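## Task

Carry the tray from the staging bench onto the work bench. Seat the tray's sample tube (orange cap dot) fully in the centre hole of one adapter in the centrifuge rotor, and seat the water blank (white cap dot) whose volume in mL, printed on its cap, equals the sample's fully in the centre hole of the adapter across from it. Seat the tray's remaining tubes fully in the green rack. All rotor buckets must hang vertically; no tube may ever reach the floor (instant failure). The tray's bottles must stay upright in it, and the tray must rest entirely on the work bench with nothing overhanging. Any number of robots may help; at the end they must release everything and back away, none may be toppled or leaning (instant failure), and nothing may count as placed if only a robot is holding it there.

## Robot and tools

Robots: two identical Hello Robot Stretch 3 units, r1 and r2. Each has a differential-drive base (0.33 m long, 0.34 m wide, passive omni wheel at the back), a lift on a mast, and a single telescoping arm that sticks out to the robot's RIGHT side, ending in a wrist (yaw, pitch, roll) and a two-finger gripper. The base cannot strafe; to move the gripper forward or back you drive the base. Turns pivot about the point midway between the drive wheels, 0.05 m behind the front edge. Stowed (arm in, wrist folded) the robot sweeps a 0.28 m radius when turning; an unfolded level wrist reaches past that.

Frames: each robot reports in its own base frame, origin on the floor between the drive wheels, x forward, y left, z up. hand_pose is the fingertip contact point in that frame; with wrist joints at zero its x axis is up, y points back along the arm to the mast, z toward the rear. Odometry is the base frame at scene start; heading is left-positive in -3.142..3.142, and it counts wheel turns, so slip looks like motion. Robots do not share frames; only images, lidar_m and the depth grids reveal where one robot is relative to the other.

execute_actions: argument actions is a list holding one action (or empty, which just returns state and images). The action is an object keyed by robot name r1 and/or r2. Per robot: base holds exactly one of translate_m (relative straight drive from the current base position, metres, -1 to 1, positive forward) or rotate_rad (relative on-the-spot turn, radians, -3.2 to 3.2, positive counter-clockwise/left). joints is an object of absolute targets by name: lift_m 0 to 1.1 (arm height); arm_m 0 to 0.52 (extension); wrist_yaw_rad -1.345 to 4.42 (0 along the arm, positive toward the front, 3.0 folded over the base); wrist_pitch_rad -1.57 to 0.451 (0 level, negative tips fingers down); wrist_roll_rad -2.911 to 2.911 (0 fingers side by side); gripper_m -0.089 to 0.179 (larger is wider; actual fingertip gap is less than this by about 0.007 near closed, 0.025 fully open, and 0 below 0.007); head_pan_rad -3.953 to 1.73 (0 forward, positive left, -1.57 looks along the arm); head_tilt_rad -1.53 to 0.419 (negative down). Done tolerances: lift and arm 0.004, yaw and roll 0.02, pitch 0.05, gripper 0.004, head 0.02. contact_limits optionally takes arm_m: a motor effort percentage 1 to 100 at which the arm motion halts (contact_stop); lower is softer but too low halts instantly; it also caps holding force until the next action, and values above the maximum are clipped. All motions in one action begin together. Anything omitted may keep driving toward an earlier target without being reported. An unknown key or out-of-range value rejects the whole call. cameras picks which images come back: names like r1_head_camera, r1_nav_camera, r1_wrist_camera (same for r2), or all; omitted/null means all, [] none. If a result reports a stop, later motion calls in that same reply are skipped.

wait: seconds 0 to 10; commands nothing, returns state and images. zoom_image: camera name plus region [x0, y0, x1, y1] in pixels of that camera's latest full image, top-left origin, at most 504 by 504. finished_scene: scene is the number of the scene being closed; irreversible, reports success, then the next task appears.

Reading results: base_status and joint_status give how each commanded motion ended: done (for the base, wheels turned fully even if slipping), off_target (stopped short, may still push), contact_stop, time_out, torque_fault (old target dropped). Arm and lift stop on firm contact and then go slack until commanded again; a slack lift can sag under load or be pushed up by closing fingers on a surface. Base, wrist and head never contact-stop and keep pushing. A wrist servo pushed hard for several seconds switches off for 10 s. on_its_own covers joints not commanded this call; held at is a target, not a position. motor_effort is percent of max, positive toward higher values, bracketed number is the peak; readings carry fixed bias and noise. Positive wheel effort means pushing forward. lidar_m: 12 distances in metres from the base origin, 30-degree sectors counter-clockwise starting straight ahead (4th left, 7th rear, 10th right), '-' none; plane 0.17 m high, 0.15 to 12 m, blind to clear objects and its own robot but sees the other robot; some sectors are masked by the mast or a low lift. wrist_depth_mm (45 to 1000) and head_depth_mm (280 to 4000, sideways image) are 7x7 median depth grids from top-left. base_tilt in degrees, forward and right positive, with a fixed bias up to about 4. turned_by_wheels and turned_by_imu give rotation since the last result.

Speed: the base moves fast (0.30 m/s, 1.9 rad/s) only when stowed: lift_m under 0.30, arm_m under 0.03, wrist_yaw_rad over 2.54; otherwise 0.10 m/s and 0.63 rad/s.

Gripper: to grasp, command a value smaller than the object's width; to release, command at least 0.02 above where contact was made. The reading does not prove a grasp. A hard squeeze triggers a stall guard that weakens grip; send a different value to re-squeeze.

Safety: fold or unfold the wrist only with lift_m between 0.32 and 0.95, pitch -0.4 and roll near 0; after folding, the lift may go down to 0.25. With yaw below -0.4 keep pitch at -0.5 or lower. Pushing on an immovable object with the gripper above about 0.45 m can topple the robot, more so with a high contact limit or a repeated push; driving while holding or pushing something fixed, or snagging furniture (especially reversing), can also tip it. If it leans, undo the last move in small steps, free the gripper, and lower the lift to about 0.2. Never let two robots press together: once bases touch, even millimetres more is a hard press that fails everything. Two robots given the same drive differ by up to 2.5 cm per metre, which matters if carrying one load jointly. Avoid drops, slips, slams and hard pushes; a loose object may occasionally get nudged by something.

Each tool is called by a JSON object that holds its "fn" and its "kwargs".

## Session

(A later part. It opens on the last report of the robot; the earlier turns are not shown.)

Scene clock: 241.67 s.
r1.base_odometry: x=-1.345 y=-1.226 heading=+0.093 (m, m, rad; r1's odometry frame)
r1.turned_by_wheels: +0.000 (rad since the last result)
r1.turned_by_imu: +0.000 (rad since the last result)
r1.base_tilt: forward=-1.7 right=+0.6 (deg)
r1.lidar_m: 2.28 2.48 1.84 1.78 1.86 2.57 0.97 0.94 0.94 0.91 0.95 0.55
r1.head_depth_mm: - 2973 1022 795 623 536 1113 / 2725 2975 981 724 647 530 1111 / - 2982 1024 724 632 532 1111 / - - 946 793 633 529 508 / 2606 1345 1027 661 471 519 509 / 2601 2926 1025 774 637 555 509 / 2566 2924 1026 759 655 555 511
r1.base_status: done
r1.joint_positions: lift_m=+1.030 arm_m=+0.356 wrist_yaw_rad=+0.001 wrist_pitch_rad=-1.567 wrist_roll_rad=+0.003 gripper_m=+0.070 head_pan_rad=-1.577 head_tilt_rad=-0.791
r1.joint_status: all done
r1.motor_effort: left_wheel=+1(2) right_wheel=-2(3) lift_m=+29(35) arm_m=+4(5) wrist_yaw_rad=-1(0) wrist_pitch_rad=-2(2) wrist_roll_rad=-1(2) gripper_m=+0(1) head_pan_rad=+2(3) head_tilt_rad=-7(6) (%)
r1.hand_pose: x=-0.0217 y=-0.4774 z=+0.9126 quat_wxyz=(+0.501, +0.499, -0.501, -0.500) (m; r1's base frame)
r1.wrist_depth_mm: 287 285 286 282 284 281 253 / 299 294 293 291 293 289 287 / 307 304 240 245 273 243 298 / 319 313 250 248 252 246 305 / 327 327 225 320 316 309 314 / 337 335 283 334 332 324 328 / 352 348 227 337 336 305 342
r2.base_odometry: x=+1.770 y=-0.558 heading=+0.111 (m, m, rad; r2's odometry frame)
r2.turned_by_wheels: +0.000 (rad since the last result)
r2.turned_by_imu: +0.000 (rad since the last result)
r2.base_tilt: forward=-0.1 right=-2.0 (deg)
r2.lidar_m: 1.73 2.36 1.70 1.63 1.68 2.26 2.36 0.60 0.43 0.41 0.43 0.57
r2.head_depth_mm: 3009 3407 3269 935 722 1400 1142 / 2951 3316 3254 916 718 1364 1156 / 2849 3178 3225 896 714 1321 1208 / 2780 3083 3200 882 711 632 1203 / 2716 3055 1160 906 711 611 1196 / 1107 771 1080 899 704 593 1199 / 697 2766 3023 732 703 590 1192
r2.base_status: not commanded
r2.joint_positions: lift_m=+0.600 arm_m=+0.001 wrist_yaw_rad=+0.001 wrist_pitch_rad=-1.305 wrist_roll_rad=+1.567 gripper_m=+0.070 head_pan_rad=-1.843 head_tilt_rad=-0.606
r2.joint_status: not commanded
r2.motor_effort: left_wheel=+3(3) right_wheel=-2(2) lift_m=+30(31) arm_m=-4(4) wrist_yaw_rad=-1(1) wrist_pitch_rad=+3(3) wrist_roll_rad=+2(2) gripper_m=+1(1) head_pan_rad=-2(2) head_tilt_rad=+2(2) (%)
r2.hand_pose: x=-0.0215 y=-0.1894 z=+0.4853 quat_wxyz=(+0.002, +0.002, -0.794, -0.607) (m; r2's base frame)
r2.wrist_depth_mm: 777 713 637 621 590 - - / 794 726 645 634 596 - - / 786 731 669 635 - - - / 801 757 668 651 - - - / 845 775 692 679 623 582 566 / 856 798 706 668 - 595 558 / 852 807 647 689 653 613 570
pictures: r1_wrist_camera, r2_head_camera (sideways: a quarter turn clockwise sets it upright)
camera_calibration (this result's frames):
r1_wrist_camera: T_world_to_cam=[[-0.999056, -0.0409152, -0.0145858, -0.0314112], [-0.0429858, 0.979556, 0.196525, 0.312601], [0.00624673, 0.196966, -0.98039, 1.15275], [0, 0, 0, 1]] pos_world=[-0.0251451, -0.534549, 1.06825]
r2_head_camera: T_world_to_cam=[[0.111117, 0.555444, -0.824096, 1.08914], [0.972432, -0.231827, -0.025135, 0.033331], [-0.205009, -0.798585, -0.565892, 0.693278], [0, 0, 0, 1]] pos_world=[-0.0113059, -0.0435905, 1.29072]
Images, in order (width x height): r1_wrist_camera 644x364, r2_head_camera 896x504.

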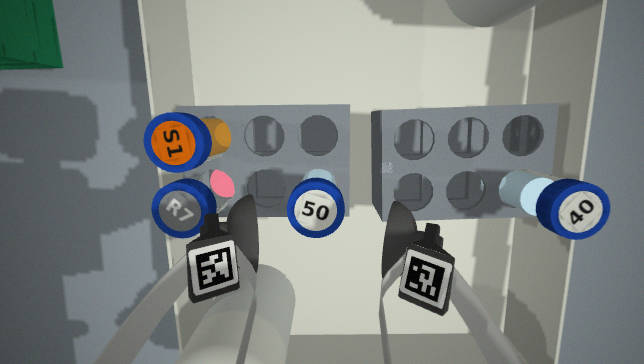

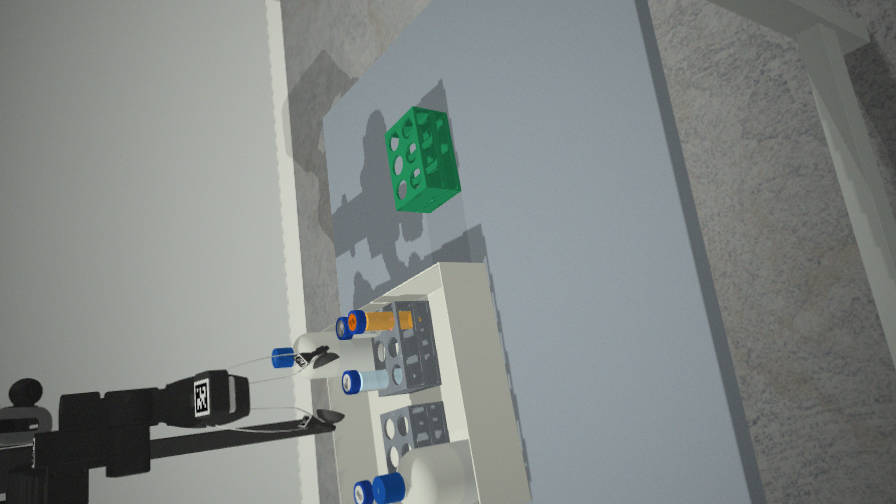

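{"fn": "execute_actions", "kwargs": {"actions": [{"r1":{"joints":{"lift_m":0.99,"gripper_m":0.06}}}], "cameras": ["r1_wrist_camera"]}}

{"fn": "execute_actions", "kwargs": {"actions": [{"r1":{"joints":{"gripper_m":0.005}}}], "cameras": []}}

{"fn": "execute_actions", "kwargs": {"actions": [{"r1":{"joints":{"lift_m":1.1}}}], "cameras": ["r1_wrist_camera","r2_head_camera","r1_head_camera"]}}

Scene clock: 247.67 s.
r1.base_odometry: x=-1.345 y=-1.226 heading=+0.093 (m, m, rad; r1's odometry frame)
r1.turned_by_wheels: +0.000 (rad since the last result)
r1.turned_by_imu: +0.000 (rad since the last result)
r1.base_tilt: forward=-1.8 right=+0.6 (deg)
r1.lidar_m: 2.28 2.48 1.83 1.78 1.85 2.58 0.96 0.94 0.94 0.91 0.95 0.55
r1.head_depth_mm: 2588 - 979 794 624 537 1111 / 2502 3005 978 726 648 530 1111 / - - 1021 755 633 533 1113 / 2464 - - 794 634 531 508 / 2592 1343 1026 748 472 520 509 / 2581 2902 1027 775 638 554 509 / 2592 2877 1027 759 656 555 510
r1.base_status: not commanded
r1.joint_positions: lift_m=+0.990 arm_m=+0.356 wrist_yaw_rad=+0.001 wrist_pitch_rad=-1.567 wrist_roll_rad=+0.003 gripper_m=+0.060 head_pan_rad=-1.577 head_tilt_rad=-0.791
r1.joint_status: all done
r1.motor_effort: left_wheel=+1(1) right_wheel=-3(2) lift_m=+29(29) arm_m=+5(5) wrist_yaw_rad=+0(0) wrist_pitch_rad=-2(2) wrist_roll_rad=-1(0) gripper_m=+0(46) head_pan_rad=+3(3) head_tilt_rad=-6(6) (%)
r1.hand_pose: x=-0.0217 y=-0.4774 z=+0.8726 quat_wxyz=(+0.501, +0.499, -0.501, -0.500) (m; r1's base frame)
r1.wrist_depth_mm: 253 225 248 246 247 245 215 / 260 224 255 253 254 252 215 / 268 145 203 232 216 204 201 / 277 155 211 208 223 207 197 / 285 153 217 152 247 242 157 / 297 293 272 289 288 284 242 / 306 299 221 298 297 291 256
r2.base_odometry: x=+1.770 y=-0.558 heading=+0.111 (m, m, rad; r2's odometry frame)
r2.turned_by_wheels: +0.000 (rad since the last result)
r2.turned_by_imu: +0.000 (rad since the last result)
r2.base_tilt: forward=+0.0 right=-1.9 (deg)
r2.lidar_m: 1.73 2.36 1.70 1.63 1.68 2.26 2.36 0.60 0.43 0.41 0.43 0.57
r2.head_depth_mm: 3047 3404 3233 938 721 1406 1141 / 2950 3313 3268 916 720 1359 1161 / 2875 3175 3205 896 716 1321 1207 / 2776 3105 3183 884 712 631 1207 / 2718 2984 1157 908 706 612 1200 / 2585 778 1078 896 706 594 1194 / 928 2764 2989 733 702 590 1192
r2.base_status: not commanded
r2.joint_positions: lift_m=+0.600 arm_m=+0.001 wrist_yaw_rad=+0.001 wrist_pitch_rad=-1.305 wrist_roll_rad=+1.567 gripper_m=+0.070 head_pan_rad=-1.843 head_tilt_rad=-0.606
r2.joint_status: not commanded
r2.motor_effort: left_wheel=+3(3) right_wheel=-2(3) lift_m=+30(30) arm_m=-4(4) wrist_yaw_rad=-2(1) wrist_pitch_rad=+3(3) wrist_roll_rad=+1(2) gripper_m=+1(1) head_pan_rad=-2(2) head_tilt_rad=+3(3) (%)
r2.hand_pose: x=-0.0215 y=-0.1894 z=+0.4853 quat_wxyz=(+0.002, +0.002, -0.794, -0.607) (m; r2's base frame)
r2.wrist_depth_mm: 758 693 630 628 588 - - / 790 714 674 617 608 - - / 825 754 660 649 - - - / 798 753 672 656 - - - / 832 773 688 676 648 589 565 / 847 781 718 686 - 603 566 / 871 809 637 694 656 605 573
pictures: r1_wrist_camera
camera_calibration (this result's frames):
r1_wrist_camera: T_world_to_cam=[[-0.999056, -0.0409153, -0.0145858, -0.0319949], [-0.0429859, 0.979556, 0.196525, 0.320466], [0.0062467, 0.196966, -0.98039, 1.11353], [0, 0, 0, 1]] pos_world=[-0.0251451, -0.534551, 1.02825]
Images, in order (width x height): r1_wrist_camera 644x364.

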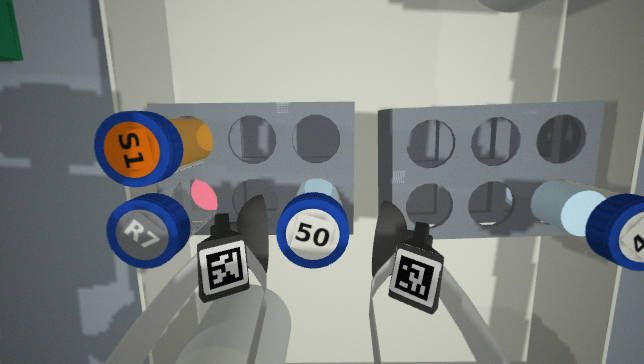

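Scene clock: 248.70 s.
r1.base_odometry: x=-1.345 y=-1.226 heading=+0.093 (m, m, rad; r1's odometry frame)
r1.turned_by_wheels: +0.000 (rad since the last result)
r1.turned_by_imu: +0.000 (rad since the last result)
r1.base_tilt: forward=-1.6 right=+0.6 (deg)
r1.lidar_m: 2.28 2.48 1.84 1.78 1.85 2.57 0.96 0.95 0.94 0.91 0.95 0.55
r1.head_depth_mm: 2599 - 979 796 625 536 1112 / 2523 2958 982 724 649 529 1112 / - - 1020 753 634 532 1107 / 2506 - - 801 633 531 509 / 2605 1350 1025 747 471 520 508 / 2605 2940 1029 774 638 555 511 / 2574 2904 1029 760 655 555 510
r1.base_status: not commanded
r1.joint_positions: lift_m=+0.990 arm_m=+0.356 wrist_yaw_rad=+0.001 wrist_pitch_rad=-1.567 wrist_roll_rad=+0.003 gripper_m=+0.006 head_pan_rad=-1.577 head_tilt_rad=-0.791
r1.joint_status: all done
r1.motor_effort: left_wheel=+1(1) right_wheel=-2(1) lift_m=+29(29) arm_m=+4(5) wrist_yaw_rad=-1(1) wrist_pitch_rad=-2(2) wrist_roll_rad=-1(1) gripper_m=-12(86) head_pan_rad=+3(3) head_tilt_rad=-7(7) (%)
r1.hand_pose: x=-0.0217 y=-0.4774 z=+0.8726 quat_wxyz=(+0.501, +0.499, -0.501, -0.500) (m; r1's base frame)
r1.wrist_depth_mm: 251 225 246 246 245 245 214 / 260 226 256 253 254 252 215 / 269 145 202 234 218 203 200 / 276 155 211 206 225 207 196 / 285 154 232 150 235 242 156 / 294 291 272 288 286 287 240 / 306 303 220 298 298 292 257
r2.base_odometry: x=+1.770 y=-0.558 heading=+0.111 (m, m, rad; r2's odometry frame)
r2.turned_by_wheels: +0.000 (rad since the last result)
r2.turned_by_imu: +0.000 (rad since the last result)
r2.base_tilt: forward=+0.0 right=-2.0 (deg)
r2.lidar_m: 1.73 2.36 1.70 1.63 1.68 2.26 2.36 0.60 0.43 0.41 0.43 0.57
r2.head_depth_mm: 3050 3412 3267 937 721 1409 1138 / 2937 3275 3243 916 717 1359 1158 / 2852 3209 3247 894 713 1324 1207 / 2789 3111 3201 886 712 631 1202 / 2702 3009 1155 910 709 611 1201 / 2596 779 1072 895 705 593 1196 / 931 2771 2988 734 704 589 1188
r2.base_status: not commanded
r2.joint_positions: lift_m=+0.600 arm_m=+0.001 wrist_yaw_rad=+0.001 wrist_pitch_rad=-1.305 wrist_roll_rad=+1.567 gripper_m=+0.070 head_pan_rad=-1.843 head_tilt_rad=-0.606
r2.joint_status: not commanded
r2.motor_effort: left_wheel=+3(3) right_wheel=-2(3) lift_m=+30(30) arm_m=-4(4) wrist_yaw_rad=+0(1) wrist_pitch_rad=+3(3) wrist_roll_rad=+1(2) gripper_m=+1(1) head_pan_rad=-3(2) head_tilt_rad=+2(3) (%)
r2.hand_pose: x=-0.0215 y=-0.1894 z=+0.4853 quat_wxyz=(+0.002, +0.002, -0.794, -0.607) (m; r2's base frame)
r2.wrist_depth_mm: 754 710 639 616 586 - - / 773 722 662 640 602 - - / 792 750 663 653 - - - / 806 741 676 650 - - - / 851 776 692 675 625 609 562 / 857 814 710 663 - 583 565 / 903 805 657 696 644 615 575
pictures: none
No camera images: the call's "cameras" was empty. Leave "cameras" out to get every camera's image.

Scene clock: 250.53 s.
r1.base_odometry: x=-1.345 y=-1.226 heading=+0.093 (m, m, rad; r1's odometry frame)
r1.turned_by_wheels: +0.000 (rad since the last result)
r1.turned_by_imu: +0.000 (rad since the last result)
r1.base_tilt: forward=-1.8 right=+0.7 (deg)
r1.lidar_m: 2.28 2.48 1.84 1.78 1.85 2.57 0.96 0.94 0.94 0.91 0.95 0.55
r1.head_depth_mm: 2617 2977 1019 794 623 537 1114 / 2658 2973 980 724 648 530 1112 / 2648 2958 1819 752 633 531 1113 / - - 1238 682 634 531 509 / 2594 1346 1026 769 471 521 509 / 2578 2896 1028 776 638 554 510 / 2571 2910 1027 759 655 555 510
r1.base_status: not commanded
r1.joint_positions: lift_m=+1.099 arm_m=+0.356 wrist_yaw_rad=+0.001 wrist_pitch_rad=-1.567 wrist_roll_rad=+0.003 gripper_m=+0.006 head_pan_rad=-1.577 head_tilt_rad=-0.791
r1.joint_status: all done
r1.motor_effort: left_wheel=+0(1) right_wheel=-2(2) lift_m=+42(43) arm_m=+4(5) wrist_yaw_rad=-1(1) wrist_pitch_rad=-2(2) wrist_roll_rad=-1(1) gripper_m=-10(11) head_pan_rad=+3(3) head_tilt_rad=-7(6) (%)
r1.hand_pose: x=-0.0217 y=-0.4774 z=+0.9814 quat_wxyz=(+0.501, +0.499, -0.501, -0.500) (m; r1's base frame)
r1.wrist_depth_mm: 308 354 346 349 347 300 346 / 367 362 355 360 357 351 357 / 379 374 307 363 312 327 366 / 391 390 317 336 325 307 379 / 402 403 391 149 391 387 395 / 415 414 274 398 397 398 403 / 431 433 261 370 367 415 418
r2.base_odometry: x=+1.770 y=-0.558 heading=+0.111 (m, m, rad; r2's odometry frame)
r2.turned_by_wheels: +0.000 (rad since the last result)
r2.turned_by_imu: +0.000 (rad since the last result)
r2.base_tilt: forward=+0.0 right=-1.9 (deg)
r2.lidar_m: 1.73 2.36 1.70 1.62 1.67 2.26 2.36 0.60 0.43 0.41 0.43 0.57
r2.head_depth_mm: 3008 3403 3272 936 723 1400 1131 / 2930 3258 3270 916 719 1356 1158 / 2854 3178 3228 893 713 1331 1207 / 2801 3094 3175 884 711 631 1203 / 2673 3014 1157 910 707 611 1198 / 729 2855 1065 897 705 593 1201 / 1206 2777 2979 731 701 590 1196
r2.base_status: not commanded
r2.joint_positions: lift_m=+0.600 arm_m=+0.001 wrist_yaw_rad=+0.001 wrist_pitch_rad=-1.305 wrist_roll_rad=+1.567 gripper_m=+0.070 head_pan_rad=-1.843 head_tilt_rad=-0.606
r2.joint_status: not commanded
r2.motor_effort: left_wheel=+3(3) right_wheel=-2(2) lift_m=+30(30) arm_m=-4(4) wrist_yaw_rad=-1(1) wrist_pitch_rad=+3(3) wrist_roll_rad=+1(2) gripper_m=+1(1) head_pan_rad=-2(2) head_tilt_rad=+2(2) (%)
r2.hand_pose: x=-0.0215 y=-0.1894 z=+0.4853 quat_wxyz=(+0.002, +0.002, -0.794, -0.607) (m; r2's base frame)
r2.wrist_depth_mm: 766 698 640 621 586 - - / 783 737 654 633 607 - - / 787 722 660 642 - - - / 831 757 702 657 - - - / 865 785 709 671 638 606 555 / 832 810 705 678 - 604 556 / 890 804 658 708 656 602 584
pictures: r1_head_camera (sideways: a quarter turn clockwise sets it upright), r1_wrist_camera, r2_head_camera (sideways: a quarter turn clockwise sets it upright)
camera_calibration (this result's frames):
r1_head_camera: T_world_to_cam=[[0.0483148, 0.671487, -0.73944, 0.983272], [0.997949, -0.0635784, 0.00747001, -0.0171051], [-0.0419964, -0.738284, -0.673181, 0.835755], [0, 0, 0, 1]] pos_world=[0.00466214, -0.0443169, 1.28981]
r1_wrist_camera: T_world_to_cam=[[-0.999056, -0.0409153, -0.0145858, -0.0304084], [-0.0429859, 0.979556, 0.196525, 0.299091], [0.00624671, 0.196966, -0.98039, 1.22017], [0, 0, 0, 1]] pos_world=[-0.0251451, -0.534553, 1.13702]
r2_head_camera: T_world_to_cam=[[0.111117, 0.555444, -0.824096, 1.08914], [0.972432, -0.231827, -0.025135, 0.033331], [-0.205009, -0.798585, -0.565892, 0.693278], [0, 0, 0, 1]] pos_world=[-0.0113059, -0.0435905, 1.29072]
Images, in order (width x height): r1_head_camera 896x504, r1_wrist_camera 644x364, r2_head_camera 896x504.

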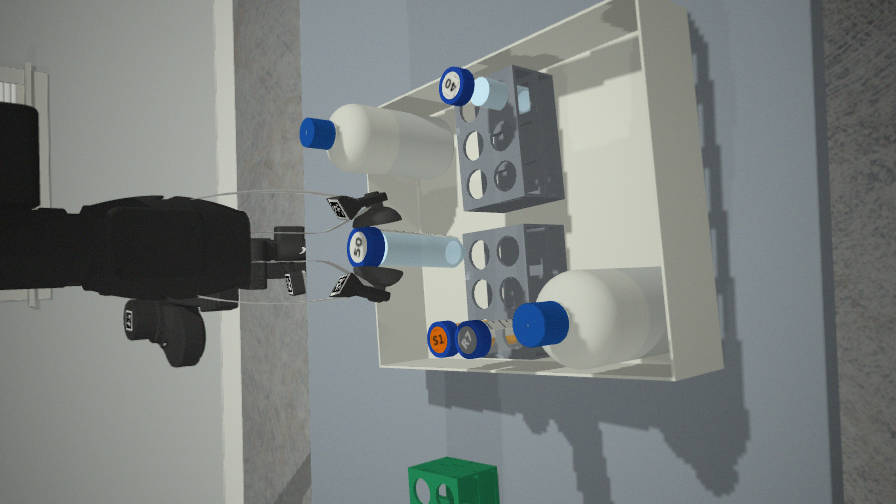

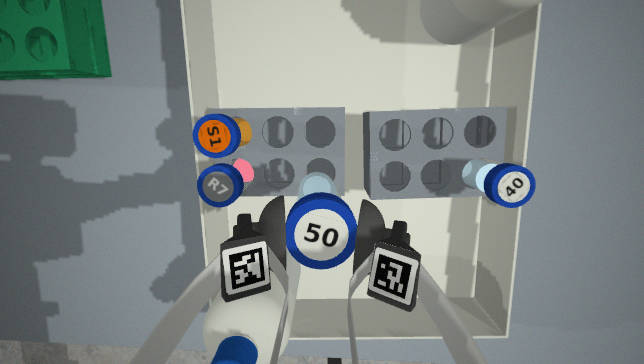

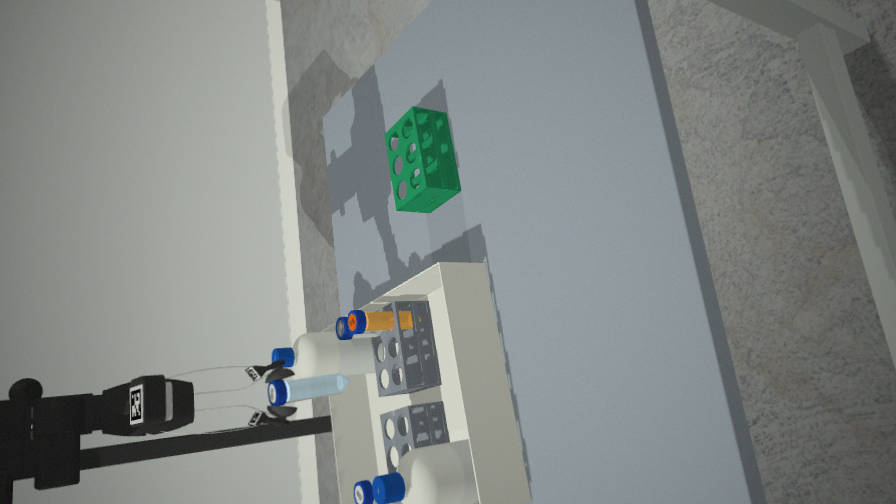

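{"fn": "execute_actions", "kwargs": {"actions": [{"r1":{"base":{"translate_m":-0.06}}}], "cameras": []}}

{"fn": "execute_actions", "kwargs": {"actions": [{"r1":{"base":{"translate_m":-0.54},"joints":{"arm_m":0.29}}}], "cameras": []}}

{"fn": "execute_actions", "kwargs": {"actions": [{"r1":{"base":{"translate_m":-1.0},"joints":{"arm_m":0.44,"lift_m":1.05}}}], "cameras": ["r1_wrist_camera","r1_head_camera"]}}

Scene clock: 258.67 s.
r1.base_odometry: x=-1.405 y=-1.232 heading=+0.094 (m, m, rad; r1's odometry frame)
r1.turned_by_wheels: +0.000 (rad since the last result)
r1.turned_by_imu: -0.001 (rad since the last result)
r1.base_tilt: forward=-1.6 right=+0.6 (deg)
r1.lidar_m: 2.34 2.48 1.84 1.78 1.86 2.57 1.06 0.89 0.94 0.91 0.95 0.60
r1.head_depth_mm: 2614 2919 1017 794 651 553 1111 / 2690 2955 1017 794 617 530 1111 / 2660 2946 1024 719 634 530 1110 / - - 1237 681 633 531 509 / 2543 1330 1027 794 635 530 509 / 2589 2916 1026 772 471 520 510 / 2579 2897 1028 802 640 543 510
r1.base_status: done
r1.joint_positions: lift_m=+1.099 arm_m=+0.356 wrist_yaw_rad=+0.001 wrist_pitch_rad=-1.567 wrist_roll_rad=+0.003 gripper_m=+0.006 head_pan_rad=-1.577 head_tilt_rad=-0.791
r1.joint_status: not commanded
r1.motor_effort: left_wheel=+1(1) right_wheel=-2(5) lift_m=+42(42) arm_m=+5(5) wrist_yaw_rad=-1(1) wrist_pitch_rad=-2(2) wrist_roll_rad=-1(1) gripper_m=-10(12) head_pan_rad=+3(3) head_tilt_rad=-5(7) (%)
r1.hand_pose: x=-0.0217 y=-0.4774 z=+0.9814 quat_wxyz=(+0.501, +0.499, -0.501, -0.500) (m; r1's base frame)
r1.wrist_depth_mm: 348 349 350 348 303 350 346 / 367 359 359 359 353 355 357 / 373 309 315 316 310 367 370 / 391 325 335 320 311 379 379 / 400 396 389 149 387 397 392 / 415 410 319 404 384 407 405 / 432 430 363 423 420 418 419
r2.base_odometry: x=+1.770 y=-0.558 heading=+0.111 (m, m, rad; r2's odometry frame)
r2.turned_by_wheels: +0.000 (rad since the last result)
r2.turned_by_imu: +0.000 (rad since the last result)
r2.base_tilt: forward=-0.2 right=-1.9 (deg)
r2.lidar_m: 1.73 2.36 1.70 1.63 1.68 2.25 2.35 0.60 0.43 0.41 0.42 0.57
r2.head_depth_mm: 3006 3416 3257 937 724 1401 1138 / 2924 3272 3220 913 717 1365 1159 / 2845 3198 3218 897 714 1327 1208 / 2794 3038 3156 884 712 631 1207 / 2726 2989 1155 909 709 612 1198 / 2656 2919 1084 899 706 593 1196 / 697 1351 1065 733 702 590 1192
r2.base_status: not commanded
r2.joint_positions: lift_m=+0.600 arm_m=+0.001 wrist_yaw_rad=+0.001 wrist_pitch_rad=-1.305 wrist_roll_rad=+1.567 gripper_m=+0.070 head_pan_rad=-1.843 head_tilt_rad=-0.606
r2.joint_status: not commanded
r2.motor_effort: left_wheel=+3(3) right_wheel=-3(3) lift_m=+30(30) arm_m=-4(4) wrist_yaw_rad=-1(1) wrist_pitch_rad=+3(3) wrist_roll_rad=+2(2) gripper_m=+0(1) head_pan_rad=-2(2) head_tilt_rad=+2(2) (%)
r2.hand_pose: x=-0.0215 y=-0.1894 z=+0.4853 quat_wxyz=(+0.002, +0.002, -0.794, -0.607) (m; r2's base frame)
r2.wrist_depth_mm: 752 707 651 623 593 - - / 759 717 656 636 604 - - / 784 726 678 660 - - - / 798 750 673 651 - - - / 843 756 701 671 629 580 570 / 857 782 701 680 - 594 564 / 856 816 653 701 659 613 572
pictures: none
No camera images: the call's "cameras" was empty. Leave "cameras" out to get every camera's image.

Scene clock: 265.13 s.
r1.base_odometry: x=-1.943 y=-1.282 heading=+0.094 (m, m, rad; r1's odometry frame)
r1.turned_by_wheels: +0.000 (rad since the last result)
r1.turned_by_imu: -0.001 (rad since the last result)
r1.base_tilt: forward=-1.8 right=+0.8 (deg)
r1.lidar_m: 1.12 2.49 1.85 1.79 1.87 2.48 0.82 0.39 0.71 0.90 0.94 1.12
r1.head_depth_mm: 2631 2952 2398 795 653 553 507 / 2685 2957 1022 798 652 553 509 / 2684 2931 1022 774 654 553 508 / - - 984 522 654 553 508 / 2580 2894 1027 798 655 554 509 / 2590 2890 1025 801 655 554 500 / 2582 2881 1026 803 655 555 499
r1.base_status: done
r1.joint_positions: lift_m=+1.099 arm_m=+0.290 wrist_yaw_rad=+0.001 wrist_pitch_rad=-1.567 wrist_roll_rad=+0.003 gripper_m=+0.006 head_pan_rad=-1.577 head_tilt_rad=-0.791
r1.joint_status: all done
r1.motor_effort: left_wheel=+1(0) right_wheel=-2(4) lift_m=+42(42) arm_m=-4(5) wrist_yaw_rad=-1(1) wrist_pitch_rad=-2(2) wrist_roll_rad=-1(1) gripper_m=-10(11) head_pan_rad=+3(4) head_tilt_rad=-6(6) (%)
r1.hand_pose: x=-0.0217 y=-0.4122 z=+0.9814 quat_wxyz=(+0.501, +0.499, -0.501, -0.500) (m; r1's base frame)
r1.wrist_depth_mm: 358 354 352 353 350 349 349 / 366 361 362 362 358 360 354 / 376 373 374 369 369 367 367 / 389 390 389 378 383 380 379 / 402 402 399 150 394 389 398 / 413 417 416 409 410 405 411 / - - - - - - -
r2.base_odometry: x=+1.770 y=-0.558 heading=+0.111 (m, m, rad; r2's odometry frame)
r2.turned_by_wheels: +0.000 (rad since the last result)
r2.turned_by_imu: +0.000 (rad since the last result)
r2.base_tilt: forward=-0.1 right=-2.0 (deg)
r2.lidar_m: 1.74 2.36 1.70 1.63 1.67 2.26 2.36 0.60 0.43 0.41 0.42 0.57
r2.head_depth_mm: 3056 3434 3294 937 722 1409 1133 / 2953 3314 3231 916 719 1367 1157 / 2868 3160 3244 900 714 1320 1207 / 2788 3081 3182 886 712 631 1201 / 2696 3006 1155 910 708 612 1190 / 2653 2890 1102 899 707 592 1196 / 2565 2831 3006 733 701 589 1188
r2.base_status: not commanded
r2.joint_positions: lift_m=+0.600 arm_m=+0.001 wrist_yaw_rad=+0.001 wrist_pitch_rad=-1.305 wrist_roll_rad=+1.567 gripper_m=+0.070 head_pan_rad=-1.843 head_tilt_rad=-0.606
r2.joint_status: not commanded
r2.motor_effort: left_wheel=+3(3) right_wheel=-2(2) lift_m=+30(30) arm_m=-4(4) wrist_yaw_rad=-2(1) wrist_pitch_rad=+3(3) wrist_roll_rad=+2(2) gripper_m=+1(1) head_pan_rad=-2(3) head_tilt_rad=+1(1) (%)
r2.hand_pose: x=-0.0215 y=-0.1894 z=+0.4853 quat_wxyz=(+0.002, +0.002, -0.794, -0.607) (m; r2's base frame)
r2.wrist_depth_mm: 742 714 647 624 594 - - / 789 715 662 641 600 - - / 771 740 665 646 - - - / 797 752 683 640 - - - / 827 767 715 675 641 592 569 / 865 794 738 667 - 602 559 / 869 831 634 700 646 596 584
pictures: none
No camera images: the call's "cameras" was empty. Leave "cameras" out to get every camera's image.

Scene clock: 276.10 s.
r1.base_odometry: x=-2.938 y=-1.376 heading=+0.094 (m, m, rad; r1's odometry frame)
r1.turned_by_wheels: +0.000 (rad since the last result)
r1.turned_by_imu: -0.001 (rad since the last result)
r1.base_tilt: forward=-1.7 right=+0.6 (deg)
r1.lidar_m: 2.11 2.53 1.87 1.80 1.88 1.44 1.39 0.29 0.21 0.21 0.21 0.30
r1.head_depth_mm: 2726 2939 2487 1946 1596 1267 673 / 2625 2943 2511 1938 646 505 527 / 693 758 858 764 597 506 524 / - - 838 758 675 507 521 / 665 752 851 823 675 507 518 / 662 751 846 788 676 502 516 / 659 746 844 815 664 504 514
r1.base_status: done
r1.joint_positions: lift_m=+1.050 arm_m=+0.440 wrist_yaw_rad=+0.001 wrist_pitch_rad=-1.567 wrist_roll_rad=+0.003 gripper_m=+0.006 head_pan_rad=-1.577 head_tilt_rad=-0.791
r1.joint_status: all done
r1.motor_effort: left_wheel=+1(1) right_wheel=-1(5) lift_m=+29(36) arm_m=+5(5) wrist_yaw_rad=-1(1) wrist_pitch_rad=-2(2) wrist_roll_rad=-1(1) gripper_m=-10(11) head_pan_rad=+3(3) head_tilt_rad=-6(7) (%)
r1.hand_pose: x=-0.0217 y=-0.5614 z=+0.9326 quat_wxyz=(+0.501, +0.499, -0.501, -0.500) (m; r1's base frame)
r1.wrist_depth_mm: 330 320 396 305 261 1000 - / 350 311 330 395 270 - - / 347 347 342 343 278 - - / 353 348 346 325 288 - - / 344 360 360 149 296 - - / 385 379 366 376 308 - - / 358 402 367 385 315 - -
r2.base_odometry: x=+1.770 y=-0.558 heading=+0.111 (m, m, rad; r2's odometry frame)
r2.turned_by_wheels: +0.000 (rad since the last result)
r2.turned_by_imu: +0.000 (rad since the last result)
r2.base_tilt: forward=+0.0 right=-2.0 (deg)
r2.lidar_m: 1.73 2.36 1.70 1.63 1.68 2.26 2.36 0.60 0.43 0.41 0.43 0.57
r2.head_depth_mm: 3008 3414 3257 935 723 1405 1140 / 2913 3269 3228 919 720 1366 1158 / 2886 3203 3228 896 715 1327 1207 / 2777 3105 3214 886 712 631 1201 / 2704 3008 1155 909 709 612 1193 / 2653 2907 1102 897 704 592 1188 / 2569 2816 3018 733 702 588 1188
r2.base_status: not commanded
r2.joint_positions: lift_m=+0.600 arm_m=+0.001 wrist_yaw_rad=+0.001 wrist_pitch_rad=-1.305 wrist_roll_rad=+1.567 gripper_m=+0.070 head_pan_rad=-1.843 head_tilt_rad=-0.606
r2.joint_status: not commanded
r2.motor_effort: left_wheel=+3(3) right_wheel=-2(2) lift_m=+30(30) arm_m=-4(4) wrist_yaw_rad=-1(2) wrist_pitch_rad=+3(3) wrist_roll_rad=+2(1) gripper_m=+1(1) head_pan_rad=-3(2) head_tilt_rad=+2(2) (%)
r2.hand_pose: x=-0.0215 y=-0.1894 z=+0.4853 quat_wxyz=(+0.002, +0.002, -0.794, -0.607) (m; r2's base frame)
r2.wrist_depth_mm: 754 708 638 646 588 - - / 777 711 646 622 600 - - / 799 744 665 642 - - - / 820 760 682 667 - - - / 858 768 688 665 641 600 566 / 858 797 710 681 - 590 566 / 872 822 638 704 640 615 573
pictures: r1_head_camera (sideways: a quarter turn clockwise sets it upright), r1_wrist_camera
camera_calibration (this result's frames):
r1_head_camera: T_world_to_cam=[[0.0483131, 0.671487, -0.73944, 0.983272], [0.997949, -0.0635759, 0.00747002, -0.0171051], [-0.0419946, -0.738284, -0.673181, 0.835754], [0, 0, 0, 1]] pos_world=[0.00466225, -0.0443169, 1.28981]
r1_wrist_camera: T_world_to_cam=[[-0.999048, -0.0411202, -0.014588, -0.0346684], [-0.0431877, 0.979533, 0.196596, 0.390856], [0.00620537, 0.197038, -0.980376, 1.1889], [0, 0, 0, 1]] pos_world=[-0.0251328, -0.618541, 1.08822]
Images, in order (width x height): r1_head_camera 896x504, r1_wrist_camera 644x364.

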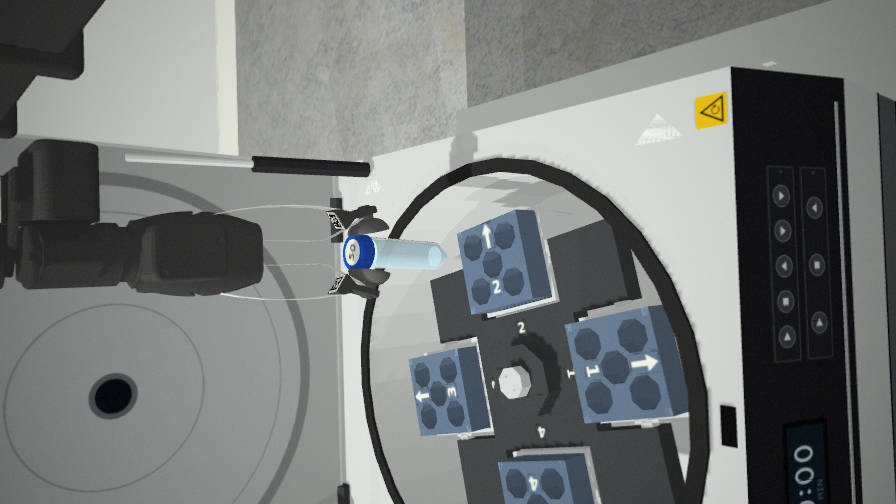

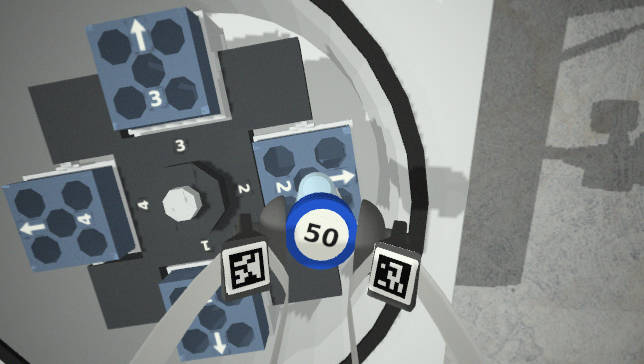

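{"fn": "execute_actions", "kwargs": {"actions": [{"r1":{"base":{"translate_m":0.01},"joints":{"arm_m":0.432,"lift_m":1.005}}}], "cameras": ["r1_wrist_camera","r1_head_camera"]}}

{"fn": "zoom_image", "kwargs": {"camera": "r1_head_camera", "region": [360,170,580,350]}}

Scene clock: 283.27 s.
r1.base_odometry: x=-2.928 y=-1.375 heading=+0.094 (m, m, rad; r1's odometry frame)
r1.turned_by_wheels: +0.000 (rad since the last result)
r1.turned_by_imu: +0.000 (rad since the last result)
r1.base_tilt: forward=-1.6 right=+0.6 (deg)
r1.lidar_m: 2.10 2.52 1.86 1.80 1.88 1.45 1.40 0.29 0.21 0.21 0.21 0.30
r1.head_depth_mm: 2516 - 2498 1955 1589 813 660 / - 2981 2507 1948 611 506 526 / - 771 838 772 609 505 524 / - - 875 726 674 505 522 / 664 753 852 815 674 507 518 / 664 751 848 801 673 502 517 / 660 746 843 810 662 506 515
r1.base_status: done
r1.joint_positions: lift_m=+1.005 arm_m=+0.432 wrist_yaw_rad=+0.001 wrist_pitch_rad=-1.567 wrist_roll_rad=+0.003 gripper_m=+0.006 head_pan_rad=-1.577 head_tilt_rad=-0.791
r1.joint_status: all done
r1.motor_effort: left_wheel=+0(4) right_wheel=-2(4) lift_m=+29(30) arm_m=-4(4) wrist_yaw_rad=+0(0) wrist_pitch_rad=-2(2) wrist_roll_rad=-1(0) gripper_m=-10(11) head_pan_rad=+3(3) head_tilt_rad=-6(6) (%)
r1.hand_pose: x=-0.0217 y=-0.5541 z=+0.8876 quat_wxyz=(+0.501, +0.499, -0.501, -0.500) (m; r1's base frame)
r1.wrist_depth_mm: 297 258 284 294 219 219 965 / 291 274 287 397 229 226 999 / 301 300 298 295 278 236 - / 302 305 304 277 281 242 - / 294 309 314 149 273 - - / 332 326 322 328 258 - - / 344 336 313 367 268 - -
r2.base_odometry: x=+1.770 y=-0.558 heading=+0.111 (m, m, rad; r2's odometry frame)
r2.turned_by_wheels: +0.000 (rad since the last result)
r2.turned_by_imu: +0.000 (rad since the last result)
r2.base_tilt: forward=-0.1 right=-2.0 (deg)
r2.lidar_m: 1.73 2.36 1.70 1.63 1.68 2.25 2.35 0.60 0.43 0.41 0.43 0.57
r2.head_depth_mm: 3052 3347 3238 939 722 1412 1133 / 2934 3276 3253 917 718 1364 1160 / 2854 3224 3216 895 715 1326 1206 / 2773 3108 3180 884 713 634 1205 / 2690 3024 1161 912 709 611 1199 / 2622 2921 1098 896 704 592 1194 / 2552 2838 2998 735 702 590 1190
r2.base_status: not commanded
r2.joint_positions: lift_m=+0.600 arm_m=+0.001 wrist_yaw_rad=+0.001 wrist_pitch_rad=-1.305 wrist_roll_rad=+1.567 gripper_m=+0.070 head_pan_rad=-1.843 head_tilt_rad=-0.606
r2.joint_status: not commanded
r2.motor_effort: left_wheel=+3(3) right_wheel=-2(2) lift_m=+30(30) arm_m=-4(4) wrist_yaw_rad=-1(1) wrist_pitch_rad=+3(3) wrist_roll_rad=+2(2) gripper_m=+1(1) head_pan_rad=-2(2) head_tilt_rad=+1(2) (%)
r2.hand_pose: x=-0.0215 y=-0.1894 z=+0.4853 quat_wxyz=(+0.002, +0.002, -0.794, -0.607) (m; r2's base frame)
r2.wrist_depth_mm: 744 733 651 624 575 - - / 771 720 647 632 608 - - / 801 742 673 647 - - - / 808 734 677 665 - - - / 847 782 704 671 625 595 564 / 838 789 727 680 - 583 566 / 880 794 656 689 651 619 582
pictures: r1_head_camera (sideways: a quarter turn clockwise sets it upright), r1_wrist_camera
camera_calibration (this result's frames):
r1_head_camera: T_world_to_cam=[[0.0483127, 0.671487, -0.73944, 0.983272], [0.997949, -0.0635753, 0.00747002, -0.0171051], [-0.0419941, -0.738284, -0.673181, 0.835755], [0, 0, 0, 1]] pos_world=[0.00466228, -0.0443169, 1.28981]
r1_wrist_camera: T_world_to_cam=[[-0.999048, -0.0411207, -0.014588, -0.0350255], [-0.0431882, 0.979533, 0.196596, 0.392565], [0.00620527, 0.197039, -0.980376, 1.14335], [0, 0, 0, 1]] pos_world=[-0.0251328, -0.611256, 1.04323]
Images, in order (width x height): r1_head_camera 896x504, r1_wrist_camera 644x364.

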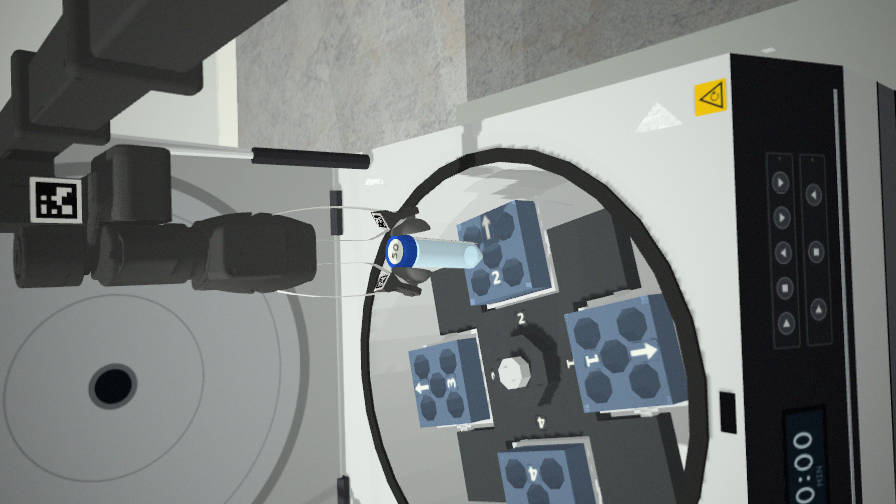

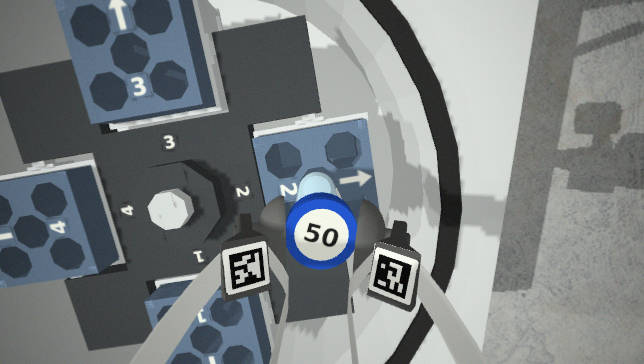

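Region (360, 170, 580, 350) of r1_head_camera's 896x504 image, scaled by 2.291, with more detail than that image has; it fills the top 412 rows of this view, and the rest is white.

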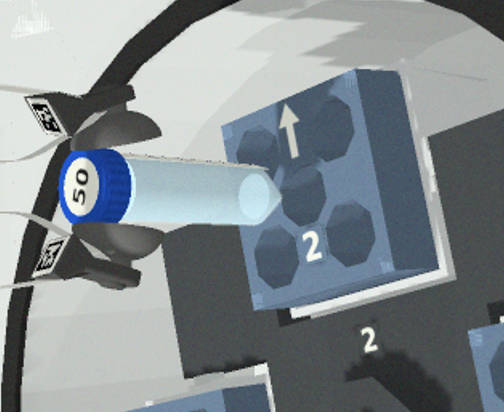

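{"fn": "execute_actions", "kwargs": {"actions": [{"r1":{"base":{"translate_m":-0.003},"joints":{"lift_m":0.965}}}], "cameras": ["r1_wrist_camera","r1_head_camera"]}}

{"fn": "zoom_image", "kwargs": {"camera": "r1_head_camera", "region": [360,170,580,350]}}

Scene clock: 287.53 s.
r1.base_odometry: x=-2.931 y=-1.375 heading=+0.094 (m, m, rad; r1's odometry frame)
r1.turned_by_wheels: +0.000 (rad since the last result)
r1.turned_by_imu: +0.000 (rad since the last result)
r1.base_tilt: forward=-1.8 right=+0.6 (deg)
r1.lidar_m: 2.10 2.51 1.86 1.80 1.88 1.45 1.40 0.29 0.21 0.21 0.21 0.30
r1.head_depth_mm: 2594 - - 1942 1596 810 672 / 2540 3012 2482 1943 612 505 526 / 648 788 849 763 606 505 524 / 647 - 851 735 674 505 522 / 664 752 852 828 662 506 518 / 662 749 848 784 676 502 516 / 660 748 843 809 663 503 514
r1.base_status: done
r1.joint_positions: lift_m=+0.965 arm_m=+0.432 wrist_yaw_rad=+0.001 wrist_pitch_rad=-1.567 wrist_roll_rad=+0.003 gripper_m=+0.006 head_pan_rad=-1.577 head_tilt_rad=-0.791
r1.joint_status: all done
r1.motor_effort: left_wheel=+1(1) right_wheel=-2(5) lift_m=+30(29) arm_m=-4(4) wrist_yaw_rad=-1(1) wrist_pitch_rad=-2(2) wrist_roll_rad=-1(1) gripper_m=-11(11) head_pan_rad=+3(3) head_tilt_rad=-8(7) (%)
r1.hand_pose: x=-0.0217 y=-0.5541 z=+0.8476 quat_wxyz=(+0.501, +0.499, -0.501, -0.500) (m; r1's base frame)
r1.wrist_depth_mm: 224 227 244 282 182 182 922 / 234 227 251 358 212 188 946 / 262 260 257 258 261 193 978 / 268 249 266 236 262 198 - / 265 252 273 150 261 205 - / 274 285 282 286 228 214 - / 299 287 283 300 258 222 -
r2.base_odometry: x=+1.770 y=-0.558 heading=+0.111 (m, m, rad; r2's odometry frame)
r2.turned_by_wheels: +0.000 (rad since the last result)
r2.turned_by_imu: +0.000 (rad since the last result)
r2.base_tilt: forward=+0.1 right=-1.8 (deg)
r2.lidar_m: 1.73 2.36 1.70 1.63 1.68 2.26 2.35 0.60 0.43 0.41 0.43 0.57
r2.head_depth_mm: 3061 3447 3278 935 721 1403 1137 / 2921 3255 3271 915 719 1362 1156 / 2868 3227 3234 894 715 1328 1204 / 2784 3083 3194 884 711 632 1200 / 2667 3043 1160 909 708 610 1194 / 2635 2953 1098 896 704 592 1195 / 2552 2854 2956 733 703 589 1194
r2.base_status: not commanded
r2.joint_positions: lift_m=+0.600 arm_m=+0.001 wrist_yaw_rad=+0.001 wrist_pitch_rad=-1.305 wrist_roll_rad=+1.567 gripper_m=+0.070 head_pan_rad=-1.843 head_tilt_rad=-0.606
r2.joint_status: not commanded
r2.motor_effort: left_wheel=+3(3) right_wheel=-2(2) lift_m=+30(30) arm_m=-4(4) wrist_yaw_rad=+0(2) wrist_pitch_rad=+3(3) wrist_roll_rad=+2(2) gripper_m=+1(1) head_pan_rad=-2(2) head_tilt_rad=+2(2) (%)
r2.hand_pose: x=-0.0215 y=-0.1894 z=+0.4853 quat_wxyz=(+0.002, +0.002, -0.794, -0.607) (m; r2's base frame)
r2.wrist_depth_mm: 762 684 644 622 579 - - / 782 705 655 642 605 - - / 789 724 675 655 - - - / 823 731 690 651 - - - / 856 795 692 665 627 597 561 / 855 789 704 673 - 598 570 / 872 784 635 684 667 617 578
pictures: r1_head_camera (sideways: a quarter turn clockwise sets it upright), r1_wrist_camera
camera_calibration (this result's frames):
r1_head_camera: T_world_to_cam=[[0.0483129, 0.671487, -0.73944, 0.983272], [0.997949, -0.0635756, 0.00747002, -0.0171051], [-0.0419943, -0.738284, -0.673181, 0.835754], [0, 0, 0, 1]] pos_world=[0.00466227, -0.0443169, 1.28981]
r1_wrist_camera: T_world_to_cam=[[-0.999048, -0.0411221, -0.014588, -0.0356098], [-0.0431896, 0.979533, 0.196596, 0.400427], [0.00620499, 0.197039, -0.980376, 1.10414], [0, 0, 0, 1]] pos_world=[-0.0251327, -0.611253, 1.00323]
Images, in order (width x height): r1_head_camera 896x504, r1_wrist_camera 644x364.

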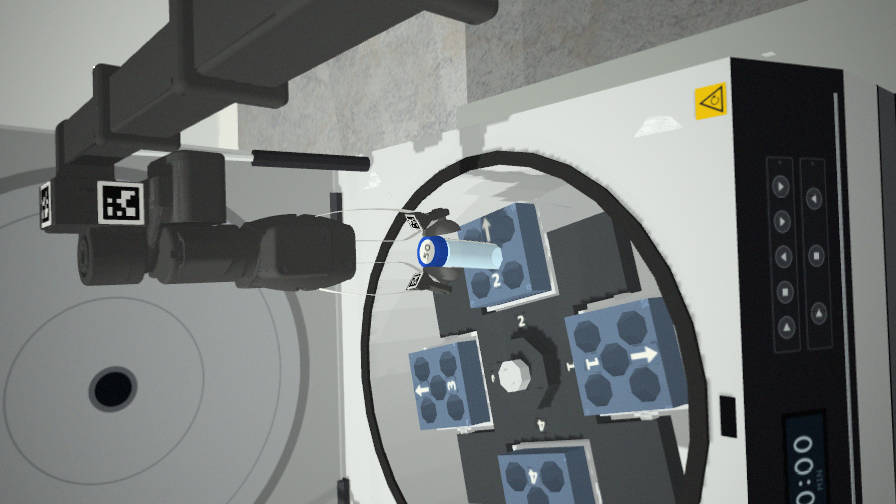

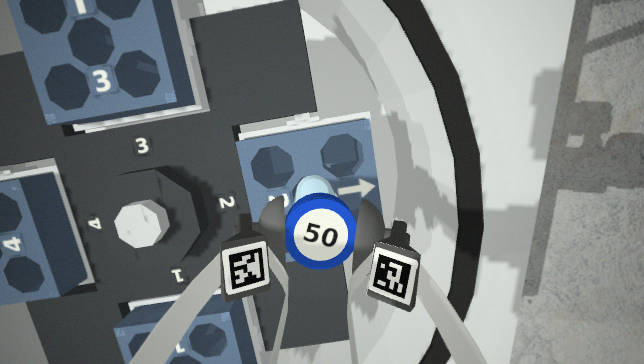

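Region (360, 170, 580, 350) of r1_head_camera's 896x504 image, scaled by 2.291, with more detail than that image has; it fills the top 412 rows of this view, and the rest is white.

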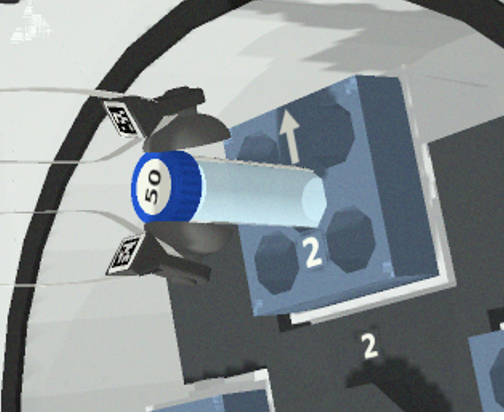

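Entering.

{"fn": "execute_actions", "kwargs": {"actions": [{"r1":{"joints":{"lift_m":0.92}}}], "cameras": ["r1_head_camera"]}}

{"fn": "execute_actions", "kwargs": {"actions": [{"r1":{"joints":{"gripper_m":0.055}}}], "cameras": ["r1_wrist_camera","r1_head_camera"]}}

{"fn": "zoom_image", "kwargs": {"camera": "r1_head_camera", "region": [360,170,580,350]}}

Scene clock: 293.10 s.
r1.base_odometry: x=-2.931 y=-1.375 heading=+0.094 (m, m, rad; r1's odometry frame)
r1.turned_by_wheels: +0.000 (rad since the last result)
r1.turned_by_imu: +0.000 (rad since the last result)
r1.base_tilt: forward=-1.5 right=+0.6 (deg)
r1.lidar_m: 2.10 2.52 1.86 1.80 1.88 1.45 1.40 0.29 0.21 0.20 0.21 0.30
r1.head_depth_mm: 2609 2923 - - 1547 810 671 / 2551 - 2391 1887 614 504 527 / 669 - 858 764 607 505 523 / 669 - - 797 672 506 521 / 665 754 851 825 663 507 519 / 663 751 849 785 677 502 516 / 660 746 842 810 664 504 514
r1.base_status: not commanded
r1.joint_positions: lift_m=+0.920 arm_m=+0.432 wrist_yaw_rad=+0.001 wrist_pitch_rad=-1.568 wrist_roll_rad=+0.003 gripper_m=+0.006 head_pan_rad=-1.577 head_tilt_rad=-0.791
r1.joint_status: all done
r1.motor_effort: left_wheel=+1(1) right_wheel=-2(2) lift_m=+29(30) arm_m=-4(4) wrist_yaw_rad=-1(1) wrist_pitch_rad=-1(2) wrist_roll_rad=-1(1) gripper_m=-10(10) head_pan_rad=+3(2) head_tilt_rad=-7(7) (%)
r1.hand_pose: x=-0.0217 y=-0.5539 z=+0.8026 quat_wxyz=(+0.500, +0.499, -0.501, -0.500) (m; r1's base frame)
r1.wrist_depth_mm: 182 195 200 282 167 139 140 / 184 200 208 315 214 143 144 / 217 215 212 210 232 148 150 / 221 219 218 193 230 154 155 / 207 205 226 150 237 159 971 / 237 221 239 235 228 163 - / 245 241 241 243 256 168 -
r2.base_odometry: x=+1.770 y=-0.558 heading=+0.111 (m, m, rad; r2's odometry frame)
r2.turned_by_wheels: +0.000 (rad since the last result)
r2.turned_by_imu: +0.000 (rad since the last result)
r2.base_tilt: forward=-0.1 right=-1.9 (deg)
r2.lidar_m: 1.73 2.36 1.70 1.63 1.68 2.25 2.35 0.60 0.43 0.41 0.43 0.57
r2.head_depth_mm: 3001 3441 3302 934 721 1403 1137 / 2977 3290 3256 916 717 1358 1155 / 2838 3227 3204 897 714 1319 1201 / 2786 3067 3221 885 712 631 1200 / 2702 2980 1156 910 707 612 1202 / 2635 2936 1102 897 704 593 1194 / 2558 2848 3031 733 701 590 1193
r2.base_status: not commanded
r2.joint_positions: lift_m=+0.600 arm_m=+0.001 wrist_yaw_rad=+0.001 wrist_pitch_rad=-1.305 wrist_roll_rad=+1.567 gripper_m=+0.070 head_pan_rad=-1.843 head_tilt_rad=-0.606
r2.joint_status: not commanded
r2.motor_effort: left_wheel=+3(3) right_wheel=-2(3) lift_m=+30(30) arm_m=-4(4) wrist_yaw_rad=-1(2) wrist_pitch_rad=+3(3) wrist_roll_rad=+1(2) gripper_m=+1(1) head_pan_rad=-2(2) head_tilt_rad=+0(3) (%)
r2.hand_pose: x=-0.0215 y=-0.1894 z=+0.4853 quat_wxyz=(+0.002, +0.002, -0.794, -0.607) (m; r2's base frame)
r2.wrist_depth_mm: 758 732 649 615 583 - - / 799 723 656 628 609 - - / 782 718 659 645 - - - / 810 763 677 645 - - - / 833 768 710 669 629 596 564 / 877 776 713 680 - 602 552 / 853 834 659 697 649 614 572
pictures: r1_head_camera (sideways: a quarter turn clockwise sets it upright)
camera_calibration (this result's frames):
r1_head_camera: T_world_to_cam=[[0.0483128, 0.671487, -0.73944, 0.983272], [0.997949, -0.0635754, 0.00747002, -0.0171051], [-0.0419942, -0.738284, -0.673181, 0.835755], [0, 0, 0, 1]] pos_world=[0.00466227, -0.0443169, 1.28981]
Images, in order (width x height): r1_head_camera 896x504.

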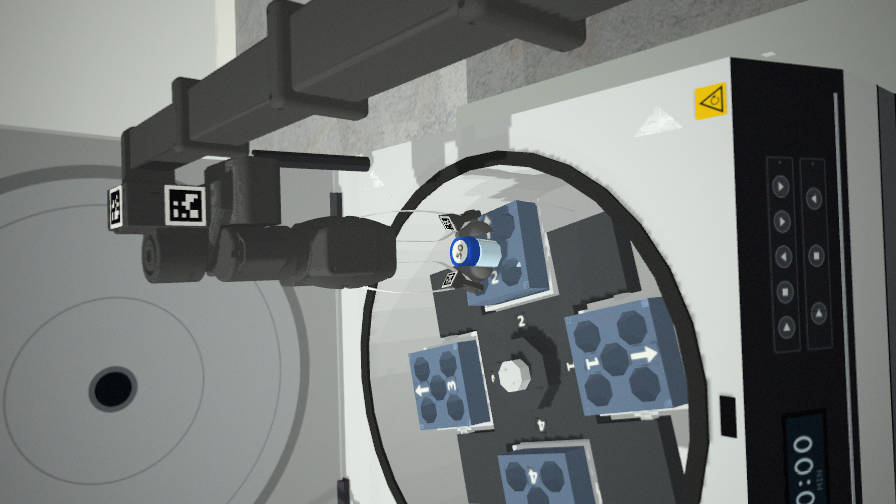

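Scene clock: 294.10 s.
r1.base_odometry: x=-2.931 y=-1.375 heading=+0.094 (m, m, rad; r1's odometry frame)
r1.turned_by_wheels: +0.000 (rad since the last result)
r1.turned_by_imu: +0.000 (rad since the last result)
r1.base_tilt: forward=-1.7 right=+0.7 (deg)
r1.lidar_m: 2.10 2.52 1.87 1.80 1.88 1.45 1.40 0.29 0.21 0.21 0.21 0.30
r1.head_depth_mm: 2607 2942 - - 1549 807 672 / 2569 - 2409 1890 612 505 526 / 668 - 857 761 607 505 524 / 666 - - 798 672 507 521 / 664 752 852 817 664 507 518 / 662 751 850 784 677 503 515 / 660 748 847 809 662 504 514
r1.base_status: not commanded
r1.joint_positions: lift_m=+0.920 arm_m=+0.432 wrist_yaw_rad=+0.001 wrist_pitch_rad=-1.568 wrist_roll_rad=+0.003 gripper_m=+0.055 head_pan_rad=-1.577 head_tilt_rad=-0.791
r1.joint_status: all done
r1.motor_effort: left_wheel=+1(1) right_wheel=-2(2) lift_m=+29(29) arm_m=-4(4) wrist_yaw_rad=-1(1) wrist_pitch_rad=-1(1) wrist_roll_rad=-1(1) gripper_m=-1(80) head_pan_rad=+3(2) head_tilt_rad=-6(6) (%)
r1.hand_pose: x=-0.0217 y=-0.5539 z=+0.8026 quat_wxyz=(+0.500, +0.499, -0.501, -0.500) (m; r1's base frame)
r1.wrist_depth_mm: 182 196 200 283 167 140 140 / 185 200 205 314 214 143 145 / 216 216 212 213 240 148 149 / 220 217 219 193 229 153 155 / 207 206 226 168 237 158 - / 237 214 238 233 - 163 - / 246 240 241 243 245 169 -
r2.base_odometry: x=+1.770 y=-0.558 heading=+0.111 (m, m, rad; r2's odometry frame)
r2.turned_by_wheels: +0.000 (rad since the last result)
r2.turned_by_imu: +0.000 (rad since the last result)
r2.base_tilt: forward=-0.1 right=-1.9 (deg)
r2.lidar_m: 1.73 2.36 1.70 1.63 1.68 2.26 2.36 0.60 0.43 0.41 0.42 0.57
r2.head_depth_mm: 3036 3398 3268 933 723 1402 1136 / 2926 3291 3210 915 718 1364 1159 / 2870 3167 3252 897 715 1321 1208 / 2754 3084 3166 883 713 629 1204 / 2692 3004 1157 909 707 612 1201 / 2624 2925 1098 895 704 593 1196 / 2573 2860 3018 735 703 589 1195
r2.base_status: not commanded
r2.joint_positions: lift_m=+0.600 arm_m=+0.001 wrist_yaw_rad=+0.001 wrist_pitch_rad=-1.305 wrist_roll_rad=+1.567 gripper_m=+0.070 head_pan_rad=-1.843 head_tilt_rad=-0.606
r2.joint_status: not commanded
r2.motor_effort: left_wheel=+3(3) right_wheel=-2(2) lift_m=+30(30) arm_m=-4(4) wrist_yaw_rad=-1(1) wrist_pitch_rad=+3(3) wrist_roll_rad=+2(1) gripper_m=+1(1) head_pan_rad=-3(2) head_tilt_rad=+2(2) (%)
r2.hand_pose: x=-0.0215 y=-0.1894 z=+0.4853 quat_wxyz=(+0.002, +0.002, -0.794, -0.607) (m; r2's base frame)
r2.wrist_depth_mm: 750 710 633 629 599 - - / 788 717 660 617 600 - - / 789 735 674 656 - - - / 788 760 686 671 - - - / 838 774 705 684 629 596 570 / 855 805 726 684 - 590 576 / 863 823 669 693 660 606 567
pictures: r1_head_camera (sideways: a quarter turn clockwise sets it upright), r1_wrist_camera
camera_calibration (this result's frames):
r1_head_camera: T_world_to_cam=[[0.0483127, 0.671487, -0.73944, 0.983272], [0.997949, -0.0635753, 0.00747002, -0.0171051], [-0.0419941, -0.738284, -0.673181, 0.835755], [0, 0, 0, 1]] pos_world=[0.00466228, -0.0443169, 1.28981]
r1_wrist_camera: T_world_to_cam=[[-0.999048, -0.0411049, -0.0146292, -0.0362121], [-0.0431872, 0.97933, 0.197606, 0.408075], [0.00620417, 0.19805, -0.980172, 1.0604], [0, 0, 0, 1]] pos_world=[-0.0251329, -0.61114, 0.958205]
Images, in order (width x height): r1_head_camera 896x504, r1_wrist_camera 644x364.

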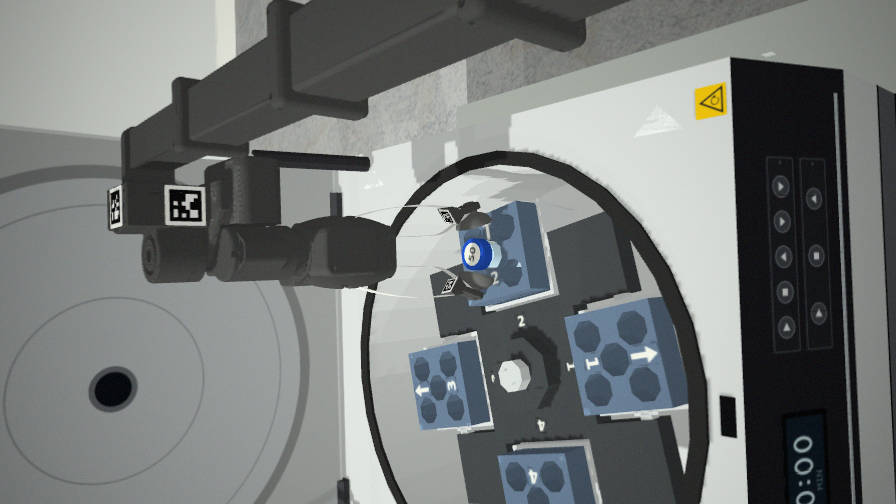

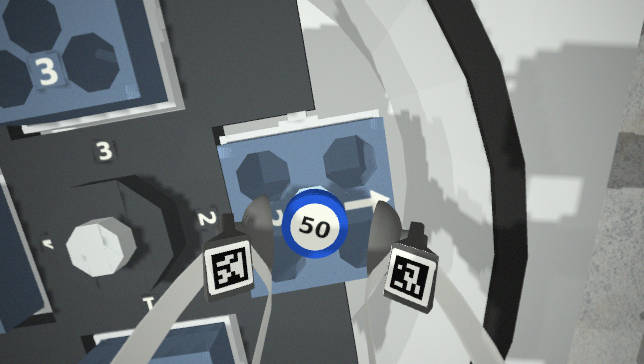

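Region (360, 170, 580, 350) of r1_head_camera's 896x504 image, scaled by 2.291, with more detail than that image has; it fills the top 412 rows of this view, and the rest is white.

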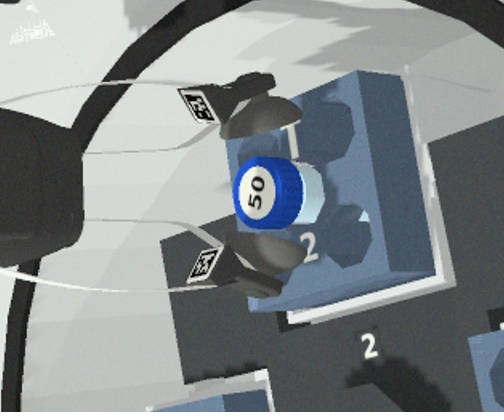

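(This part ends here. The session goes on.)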